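# Flip chain, seat cover plate on pins, release

## Task

Flip the chain so that the pins on its connecting link face upward and all of its links rest flat on the block, then lower the cover plate onto both pins. At the end the robot must not carry more than 20% of the plate's weight, and side friction from a gripper counts toward that. Release the parts and pull the grippers away. Anything that stays in place only because the robot holds it does not count as done.

## Robot and tools

Robot: two 6-joint arms with parallel grippers, named left_arm and right_arm. The names do not refer to sides of a camera image. Bases in the scene frame: left_arm at (-0.007, +0.269, 0), quat_wxyz (+0.998, 0, 0, -0.067); right_arm at (-0.015, -0.329, 0), quat_wxyz (+1.000, 0, 0, +0.002). Joint ranges in rad, base to hand: waist -2.618..3.054, shoulder 0..3.142, elbow 0..3.142, wrist pitch -1.571..1.571, wrist yaw -1.571..1.571, wrist roll -2.094..2.094. An elbow never fully straightens.

Frame: a single scene frame serves both arms. Its origin is on the table surface midway between the arms, +x points out across the table, +z points up, and left_arm sits toward +y. On each gripper, the fingers extend along its own +z and close along its own y. end_effector_position is the point between the finger pads, about 1 cm back from the tips. The reported hand position can be off, more so at long reach.

Row format, used by execute_actions and by move: exactly 16 numbers. The first 8 are for left_arm: x, y, z, qw, qx, qy, qz, opening. The next 8 are the same fields for right_arm. Both arms always appear, even if only one moves. x, y, z is an absolute gripper position in metres in the scene frame. The quaternion is an absolute orientation with w first. Opening runs from -1 (closed) to +1 (fully open, 0.093 m). A call is refused if a target lies more than 0.6 m from that arm's last reported position along any of the gripper's axes. On each control step the command is clipped to within 70 mm and 16 degrees of the measured pose. Joint friction can leave a hand up to about 31 mm short, so very small corrections may not move it at all. To hold an orientation, resend the same target quaternion every time rather than copying the drifted value from a result. To keep an arm still, resend its last reported whole pose and its intended opening.

execute_actions: the argument "actions" is a list with zero or one entries. An empty list returns the current state with pictures. An action is {"rows": [...], "steps": n}, with 1 to 15 rows and n from 10 to 15 (default 15). Each step lasts 1/30 s and uses one row; the last row repeats to fill the remaining steps. A wait is {"steps": n} with n up to 300, counted from the previous result, so your reply time uses some of it. The optional "pictures" true adds camera images. The result is captured 10 steps before the action finishes, and those final steps run while you compose your reply. Afterwards an arm continues only as far as its last clipped pose, so check the reported pose and send the rest in a new call.

move: "target" is one 16-number row of absolute poses as above. "speed" is the top path speed in m/s, 0.002 to 0.5, default 0.25; turning is capped at twice that value in rad/s. Each gripper follows a straight line, and all lines finish together within 0.5 to 10 s. A move that would take longer is cut off at 10 s. Rotation takes the shorter way. Openings are sent at the start. Paths do not avoid objects or the other arm, can lag and overshoot, and a fast move or a target set deep past a contact presses harder. The "move:" line gives the ending (done, off_target, moving, held, fault) and any limits. limits=paced means the pose was clipped. limits=held means some steps were blocked, after which the arm may move faster than the set speed. Per-arm distance to target is listed.

wait: "seconds" 0 to 10. Nothing new is commanded while it runs.
zoom_image: "camera" is one of cam_high, cam_low, cam_left_wrist, cam_right_wrist. "region" is [x0, y0, x1, y1] in pixels, origin at the top left, at most 504x504. All images are 896x504, and calibration (K, distortion, T_world_to_cam) is provided.
read_manual: "section" "licences" only; it does not move anything.
finished_scene: "scene" is the number of the current scene. This is final, and the result reports success.

Reading results: the state line gives each gripper's position and quaternion. HELD marks steps that were not sent in full. "pose unreachable" names an arm whose command the clearance check changed or blocked. A "Hand target" line shows where the controller is currently driving each arm. grip_measured is the finger motor position on the -1..+1 scale. The pads meet near -0.94, and each millimetre of object width adds about 0.0208. Each gripper has a fixed bias of up to ±0.02. Commanding below the width reading squeezes harder, up to about 50 to 62 N per pad, less on thin parts. Keep sending the closing value to keep a grip. The last entry in Joint positions is the opening in metres and never goes below 0. Joint torques are noisy and offset. MOTOR HOT appears at 75 °C. At 90 °C the arm stops for 10 s, and at 100 °C the arm drops. These show as FAULT lines.

Avoid: letting the arms collide or press on each other, knocking anything off the table, dropping parts, slamming into things, and pushing hard. Outside tugs may hit held or loose parts. Finish with the plate resting on both pins unsupported, then open the grippers and move them away.

Each tool is called after "Request:" as name([rows], argument=value, ...), one row to a line, values as JSON.

## Session

Request:
execute_actions(actions=[])

Scene clock: 0.00 s of 4500.00 s.
left_arm: end_effector_position=(+0.3387, +0.1372, +0.2555) grip_measured=+1.000 end_effector_quat_wxyz=(+0.397, +0.169, +0.736, +0.521) | right_arm: end_effector_position=(+0.1342, -0.1966, +0.3812) grip_measured=+0.981 end_effector_quat_wxyz=(+0.455, -0.592, +0.664, +0.036)
Joint positions: left_arm=[-0.698  1.682  1.338 -0.915 -1.422 -0.11   0.093] | right_arm=[ 0.551  0.899  1.597 -1.337 -0.203 -0.798  0.092]
Joint velocities: left_arm=[-0.007 -0.007 -0.002 -0.051 -0.022  0.081  0.   ] | right_arm=[-0.002 -0.007  0.012  0.007 -0.051 -0.022  0.   ]
Joint torques (N m, as the arm reports them, + toward a larger angle): no reading
Hand target (left_arm): +0.339, +0.137, +0.256; +0.397, +0.169, +0.736, +0.521
Hand target (right_arm): +0.134, -0.197, +0.381; +0.455, -0.592, +0.664, +0.036

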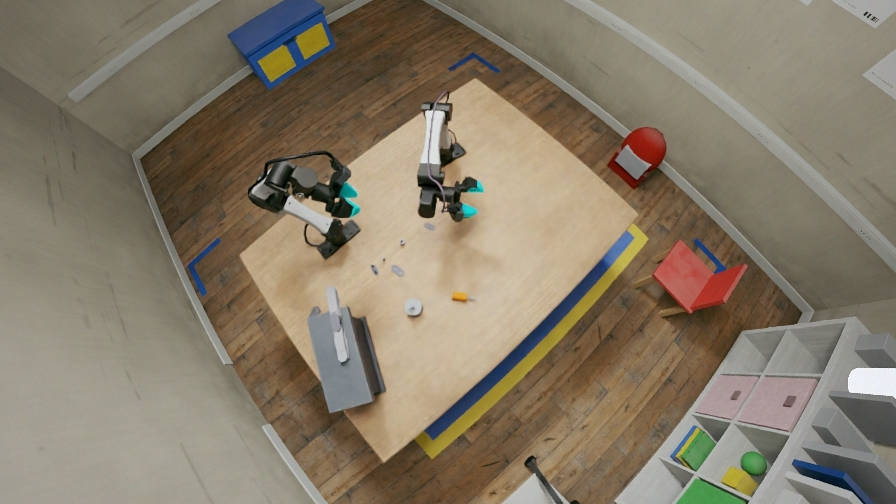

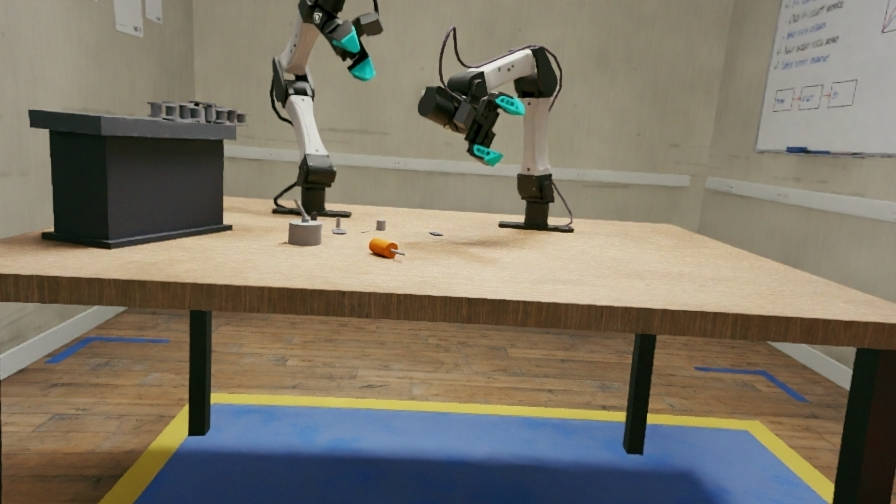

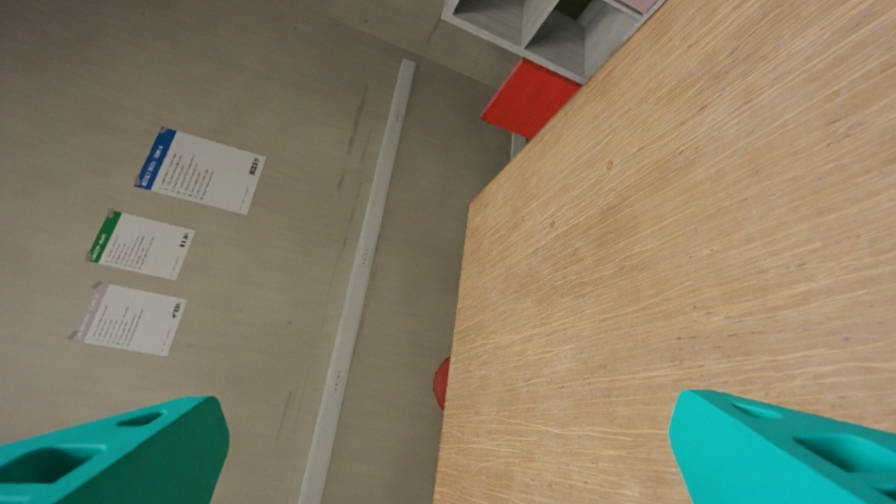

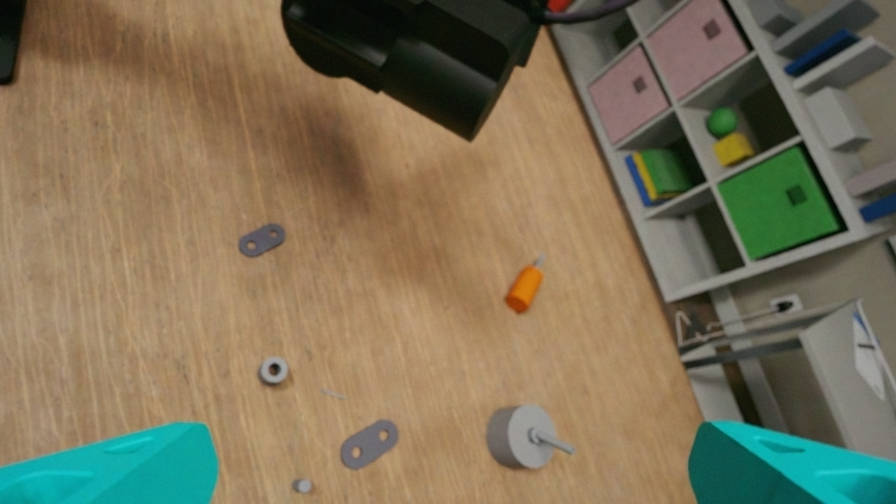

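Request:
zoom_image(camera="cam_high", region=[280, 250, 440, 420])

Request:
zoom_image(camera="cam_low", region=[20, 80, 270, 250])

Region (280, 250, 440, 420) of cam_high's 896x504 image, scaled by 2.965, with more detail than that image has; it fills the left 474 columns of this view, and the rest is white.

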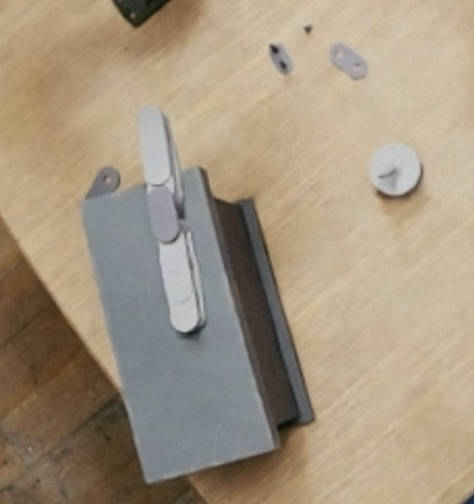

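Region (20, 80, 270, 250) of cam_low's 896x504 image, scaled by 2.016, with more detail than that image has; it fills the top 343 rows of this view, and the rest is white.

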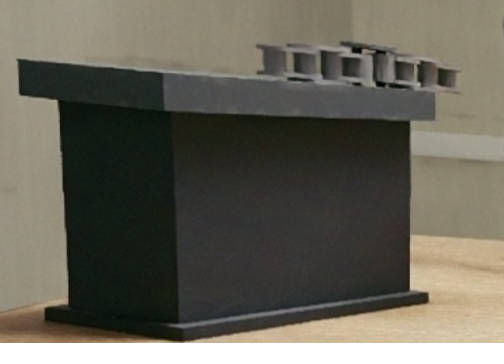

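Request:
move(target=[0.3387,0.1372,0.2555,0.397,0.169,0.736,0.521,1,0.2,-0.39,0.36,0.372,0.215,0.898,-0.089,1])

Scene clock: 5.40 s of 4500.00 s.
left_arm: end_effector_position=(+0.3387, +0.1372, +0.2555) grip_measured=+1.000 end_effector_quat_wxyz=(+0.397, +0.169, +0.736, +0.521) | right_arm: end_effector_position=(+0.1971, -0.3878, +0.3546) grip_measured=+0.981 end_effector_quat_wxyz=(+0.371, +0.208, +0.902, -0.078)
Joint positions: left_arm=[-0.698  1.682  1.338 -0.915 -1.422 -0.11   0.093] | right_arm=[-0.091  1.041  1.639 -1.423  0.241  0.272  0.092]
Joint velocities: left_arm=[ 0.002 -0.007  0.002  0.066 -0.022 -0.007  0.   ] | right_arm=[ 0.012 -0.007 -0.002 -0.007 -0.007  0.051 -0.001]
Joint torques (N m, as the arm reports them, + toward a larger angle): left_arm=[ 0.   -7.81  7.78  0.94 -0.63 -0.14] | right_arm=[-1.17  0.33  6.59  1.74  0.17  0.09]
Hand target (left_arm): +0.339, +0.137, +0.255; +0.397, +0.169, +0.736, +0.521
Hand target (right_arm): +0.199, -0.392, +0.360; +0.374, +0.218, +0.898, -0.083
Off the commanded pose (left_arm): 0.000 m, 0 deg.
Off the commanded pose (right_arm): 0.007 m, 2 deg.
Kept back: nothing.
move: done
camera_calibration (this result's frames):
cam_right_wrist: T_world_to_cam=[[-0.437202, -0.899355, -0.00391476, -0.260384], [-0.844982, 0.412253, -0.340664, 0.483007], [0.307992, -0.145631, -0.940177, 0.293178], [0, 0, 0, 1]] pos_world=[0.203995, -0.390603, 0.439163]

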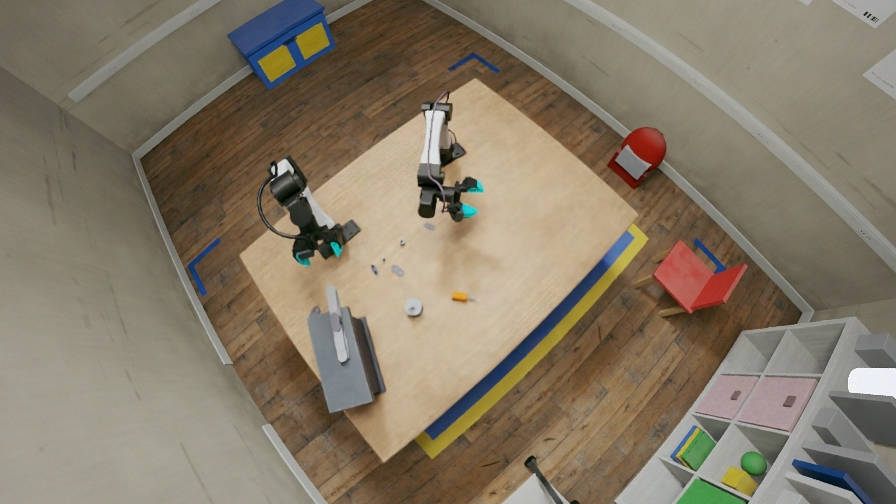

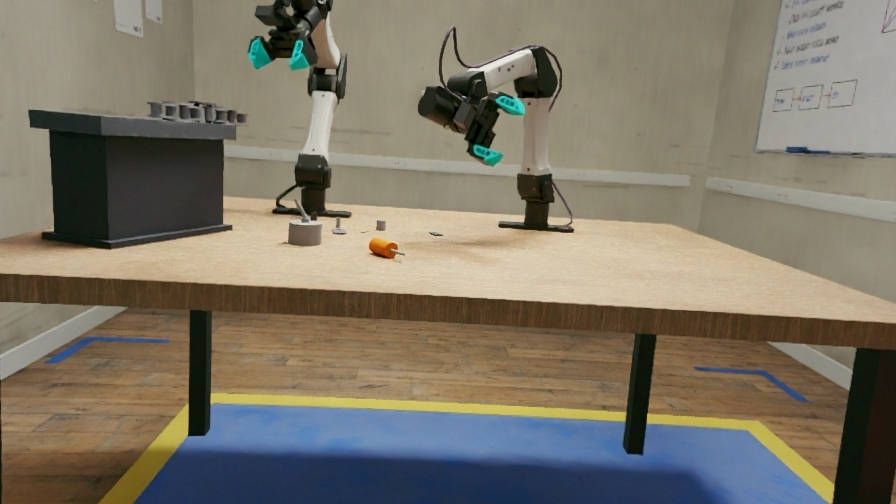

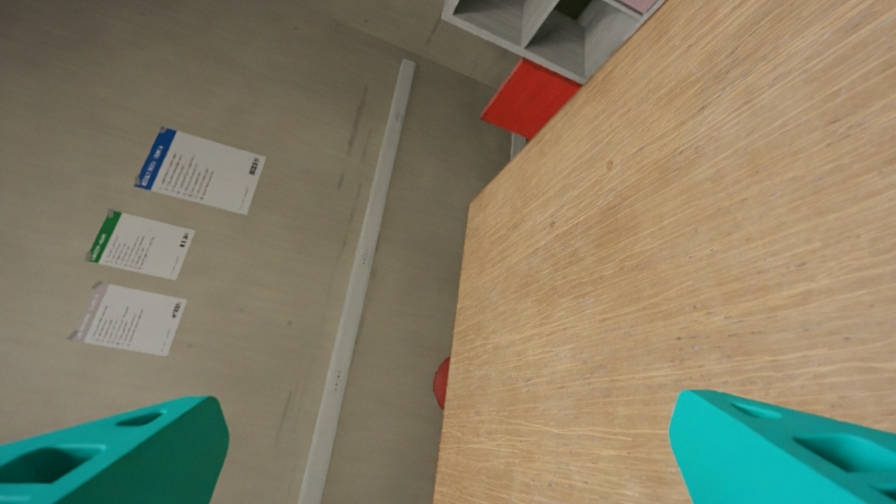

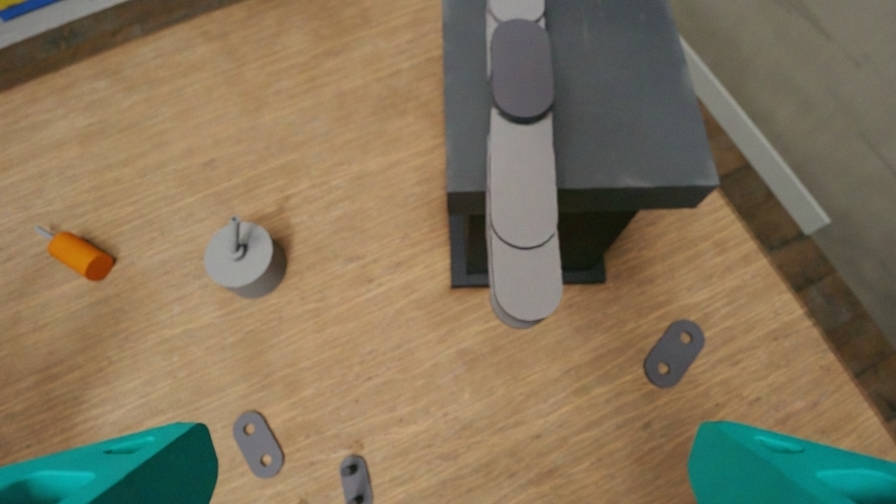

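Request:
move(target=[0.3387,0.1372,0.2555,0.397,0.169,0.736,0.521,1,0.285,-0.37,0.3,0.375,-0.375,0.6,-0.6,1])

Request:
move(target=[0.3387,0.1372,0.2555,0.397,0.169,0.736,0.521,1,0.285,-0.38,0.235,0.375,-0.375,0.6,-0.6,1], speed=0.1)

Scene clock: 10.43 s of 4500.00 s.
left_arm: end_effector_position=(+0.3387, +0.1372, +0.2555) grip_measured=+1.000 end_effector_quat_wxyz=(+0.397, +0.169, +0.736, +0.521) | right_arm: end_effector_position=(+0.2880, -0.3669, +0.3011) grip_measured=+0.981 end_effector_quat_wxyz=(+0.376, -0.377, +0.602, -0.595)
Joint positions: left_arm=[-0.698  1.682  1.338 -0.915 -1.422 -0.11   0.093] | right_arm=[ 0.224  0.762  0.552  0.2    0.676 -1.561  0.092]
Joint velocities: left_arm=[-0.022 -0.027 -0.002  0.066 -0.037 -0.066  0.   ] | right_arm=[ 0.002  0.017 -0.022 -0.007 -0.037 -0.066 -0.   ]
Joint torques (N m, as the arm reports them, + toward a larger angle): left_arm=[ 0.04 -7.73  7.62  0.94 -0.59 -0.14] | right_arm=[-1.23 -2.94  5.37  2.25 -0.11  0.02]
Hand target (left_arm): +0.339, +0.137, +0.255; +0.397, +0.169, +0.736, +0.521
Hand target (right_arm): +0.285, -0.369, +0.298; +0.379, -0.376, +0.599, -0.597
Off the commanded pose (left_arm): 0.000 m, 0 deg.
Off the commanded pose (right_arm): 0.004 m, 1 deg.
Kept back: nothing.
move: done
camera_calibration (this result's frames):
cam_right_wrist: T_world_to_cam=[[-0.00211627, 0.00125948, 0.999997, -0.299146], [-0.768827, -0.639456, -0.000821663, 0.0228406], [0.639453, -0.768827, 0.00232158, -0.389927], [0, 0, 0, 1]] pos_world=[0.266267, -0.284804, 0.300069]

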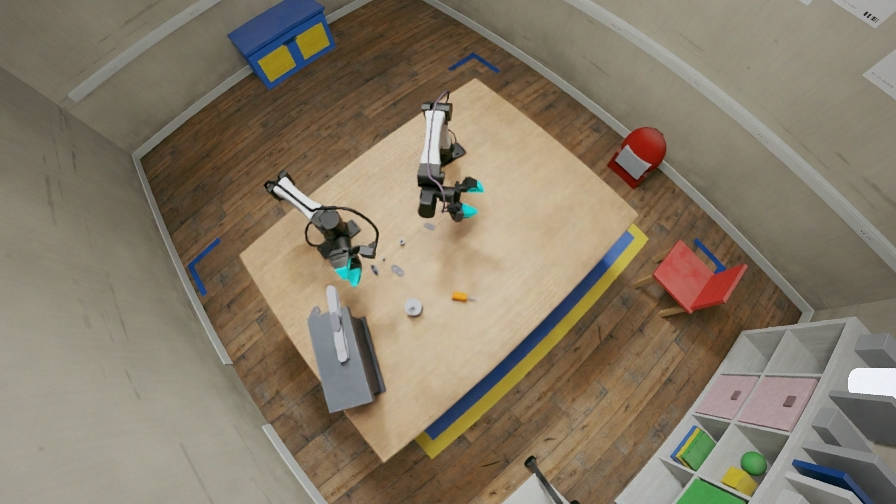

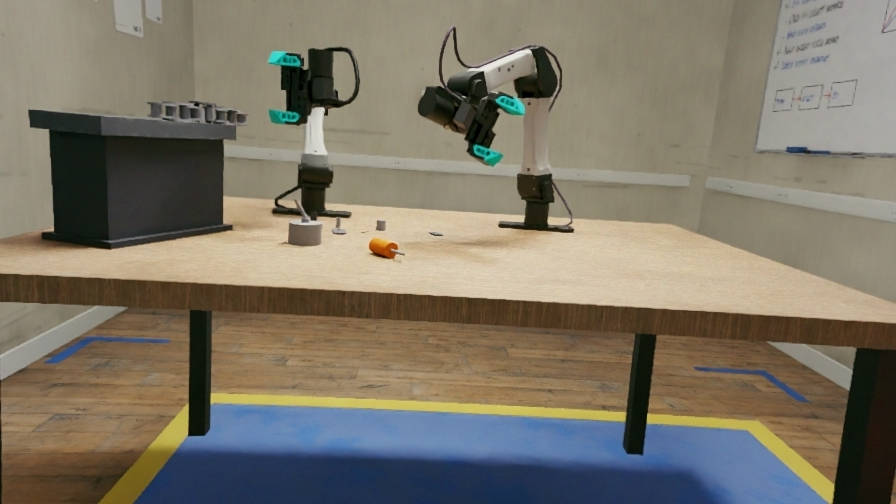

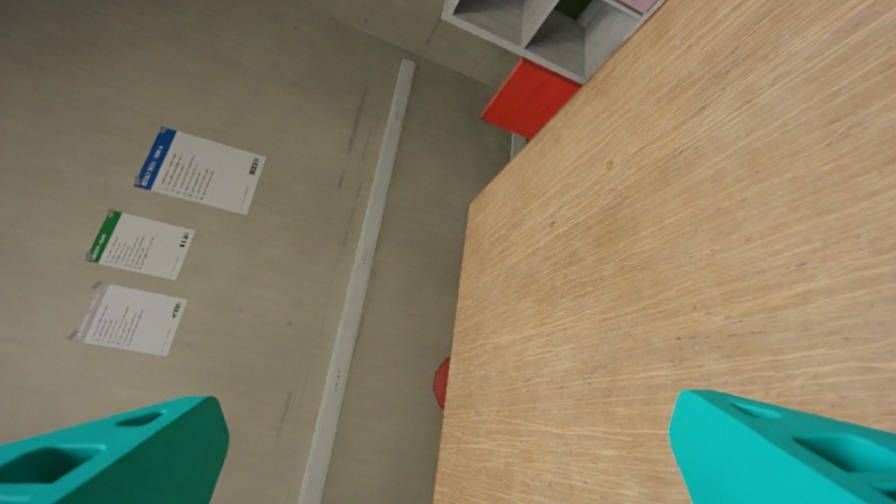

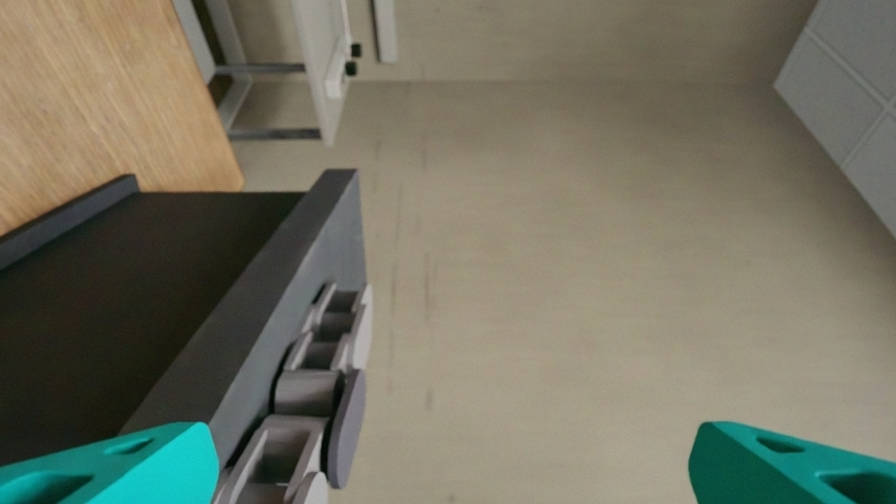

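Scene clock: 11.73 s of 4500.00 s.
left_arm: end_effector_position=(+0.3387, +0.1372, +0.2555) grip_measured=+1.000 end_effector_quat_wxyz=(+0.397, +0.169, +0.736, +0.521) | right_arm: end_effector_position=(+0.2837, -0.3792, +0.2441) grip_measured=+0.981 end_effector_quat_wxyz=(+0.381, -0.368, +0.600, -0.600)
Joint positions: left_arm=[-0.698  1.682  1.338 -0.915 -1.422 -0.11   0.093] | right_arm=[ 0.157  0.762  0.305  0.469  0.617 -1.563  0.092]
Joint velocities: left_arm=[ 0.027  0.002 -0.002 -0.007 -0.037 -0.051  0.   ] | right_arm=[ 0.007 -0.002 -0.002  0.007  0.007 -0.022 -0.   ]
Joint torques (N m, as the arm reports them, + toward a larger angle): left_arm=[-0.02 -7.79  7.65  0.95 -0.65 -0.13] | right_arm=[-1.26 -0.68  5.54  2.26 -0.13  0.04]
Hand target (left_arm): +0.339, +0.137, +0.255; +0.397, +0.169, +0.736, +0.521
Hand target (right_arm): +0.284, -0.380, +0.235; +0.375, -0.374, +0.600, -0.599
Off the commanded pose (left_arm): 0.000 m, 0 deg.
Off the commanded pose (right_arm): 0.009 m, 1 deg.
Kept back: nothing.
move: done
camera_calibration (this result's frames):
cam_right_wrist: T_world_to_cam=[[-0.0235665, -0.00098258, 0.999722, -0.236878], [-0.773471, -0.633551, -0.0188558, 0.0196272], [0.633394, -0.7737, 0.0141706, -0.3995], [0, 0, 0, 1]] pos_world=[0.262639, -0.296891, 0.242844]

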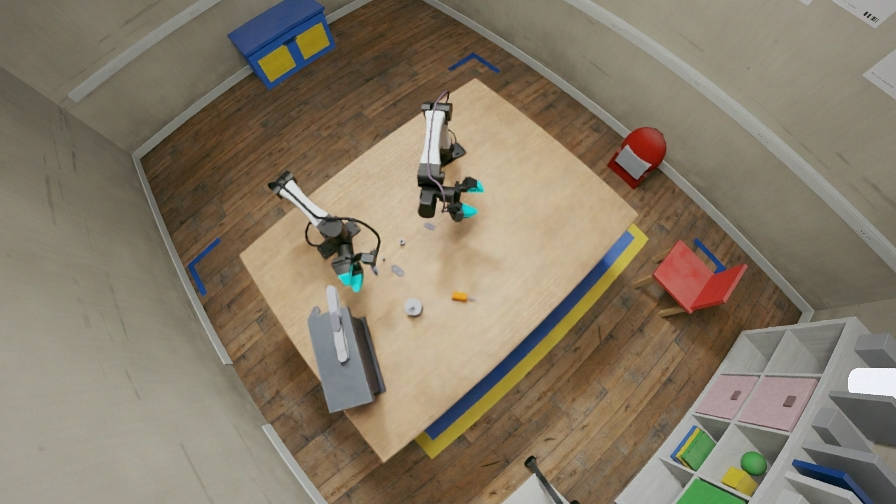

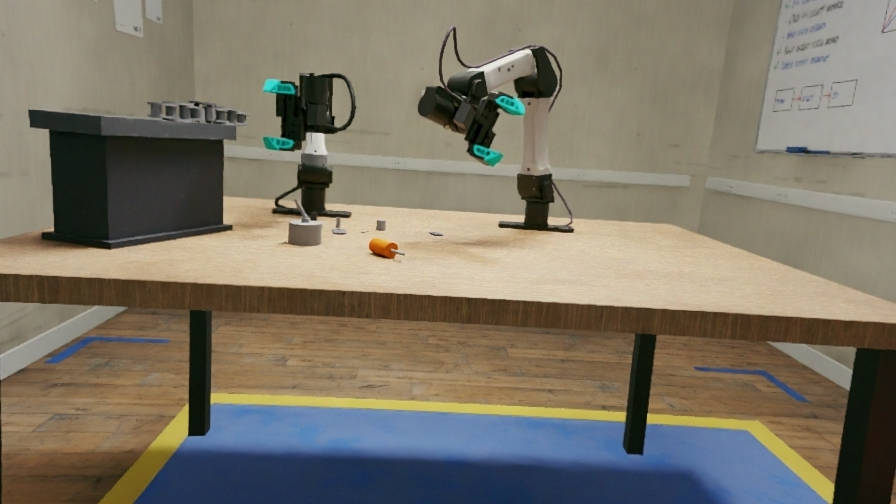

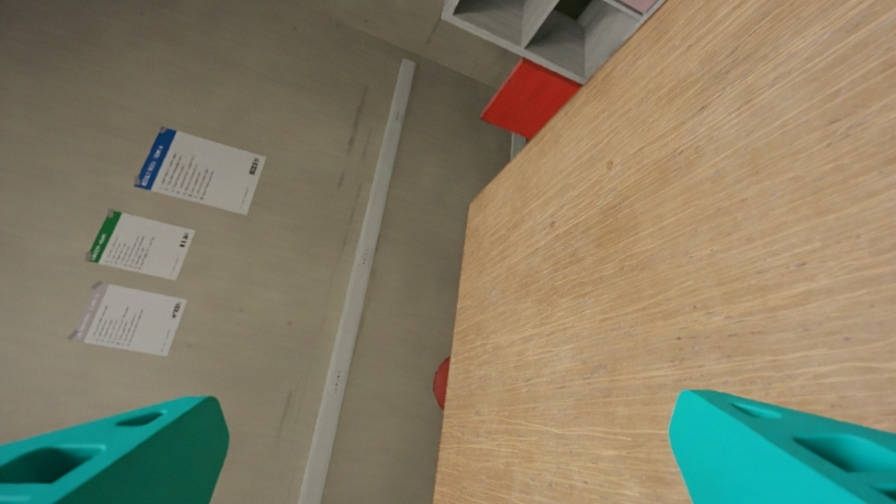

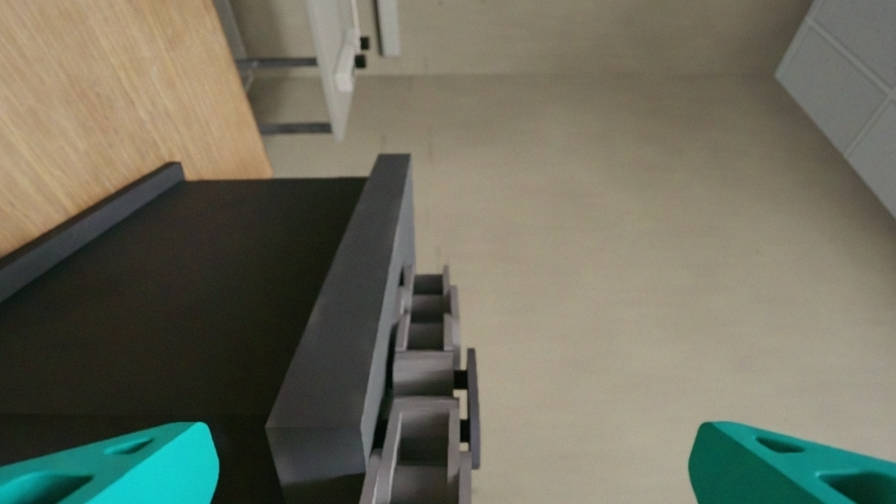

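Request:
move(target=[0.3387,0.1372,0.2555,0.397,0.169,0.736,0.521,1,0.26,-0.454,0.233,0.375,-0.375,0.6,-0.6,1], speed=0.08)

Request:
zoom_image(camera="cam_high", region=[280, 250, 440, 420])

Scene clock: 13.63 s of 4500.00 s.
left_arm: end_effector_position=(+0.3387, +0.1372, +0.2555) grip_measured=+1.000 end_effector_quat_wxyz=(+0.397, +0.169, +0.736, +0.521) | right_arm: end_effector_position=(+0.2633, -0.4553, +0.2393) grip_measured=+0.981 end_effector_quat_wxyz=(+0.376, -0.371, +0.602, -0.599)
Joint positions: left_arm=[-0.698  1.682  1.338 -0.915 -1.422 -0.11   0.093] | right_arm=[-0.39   0.677  0.279  0.398  0.071 -1.563  0.092]
Joint velocities: left_arm=[ 0.007 -0.002 -0.007 -0.051  0.022 -0.037  0.   ] | right_arm=[-0.012 -0.017 -0.007 -0.051 -0.037  0.007 -0.001]
Joint torques (N m, as the arm reports them, + toward a larger angle): left_arm=[-0.06 -7.75  7.61  0.91 -0.59 -0.13] | right_arm=[-1.25 -2.12  5.47  2.26 -0.11  0.11]
Hand target (left_arm): +0.339, +0.137, +0.255; +0.397, +0.169, +0.736, +0.521
Hand target (right_arm): +0.260, -0.455, +0.232; +0.377, -0.372, +0.603, -0.596
Off the commanded pose (left_arm): 0.000 m, 0 deg.
Off the commanded pose (right_arm): 0.007 m, 0 deg.
Kept back: nothing.
move: done
camera_calibration (this result's frames):
cam_right_wrist: T_world_to_cam=[[-0.0117122, 0.00141541, 0.99993, -0.234715], [-0.775081, -0.631809, -0.00818424, -0.0457994], [0.631753, -0.775123, 0.00849696, -0.444257], [0, 0, 0, 1]] pos_world=[0.242413, -0.372958, 0.238098]

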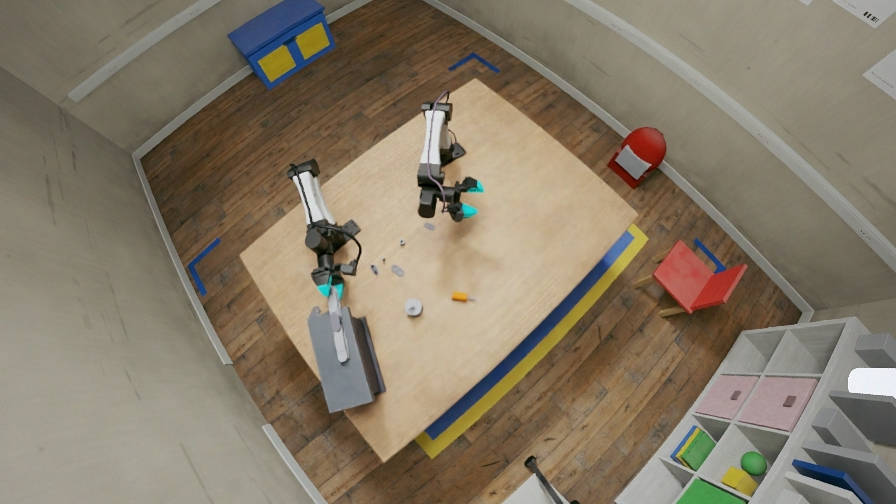

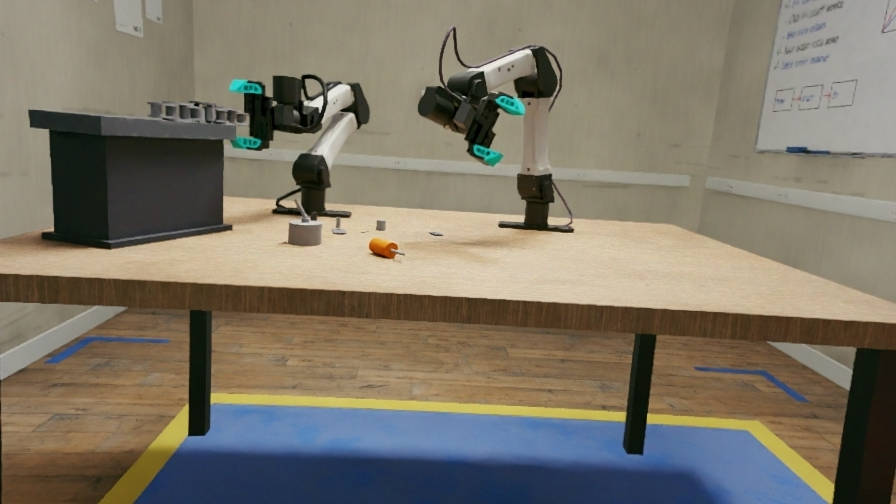

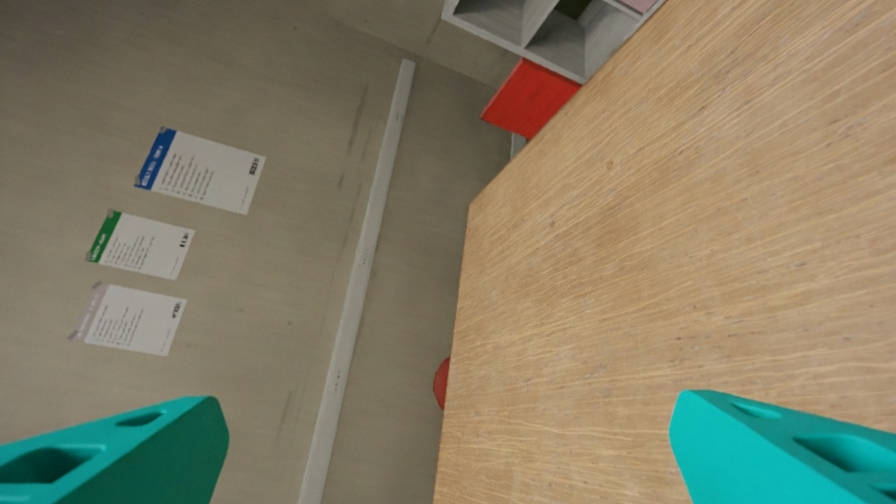

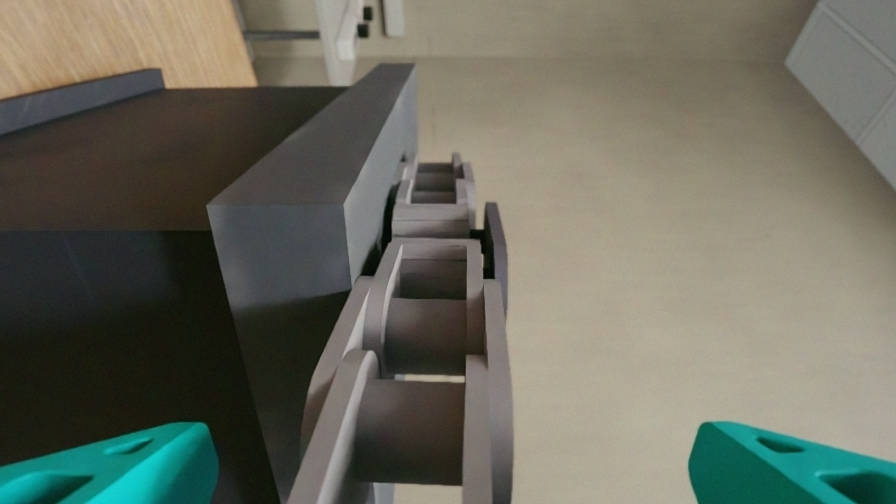

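Region (280, 250, 440, 420) of cam_high's 896x504 image, scaled by 2.965, with more detail than that image has; it fills the left 474 columns of this view, and the rest is white.

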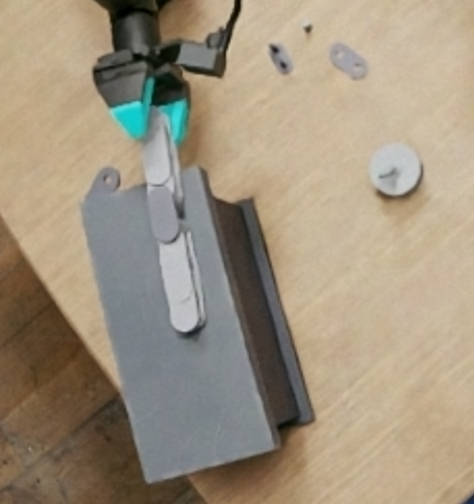

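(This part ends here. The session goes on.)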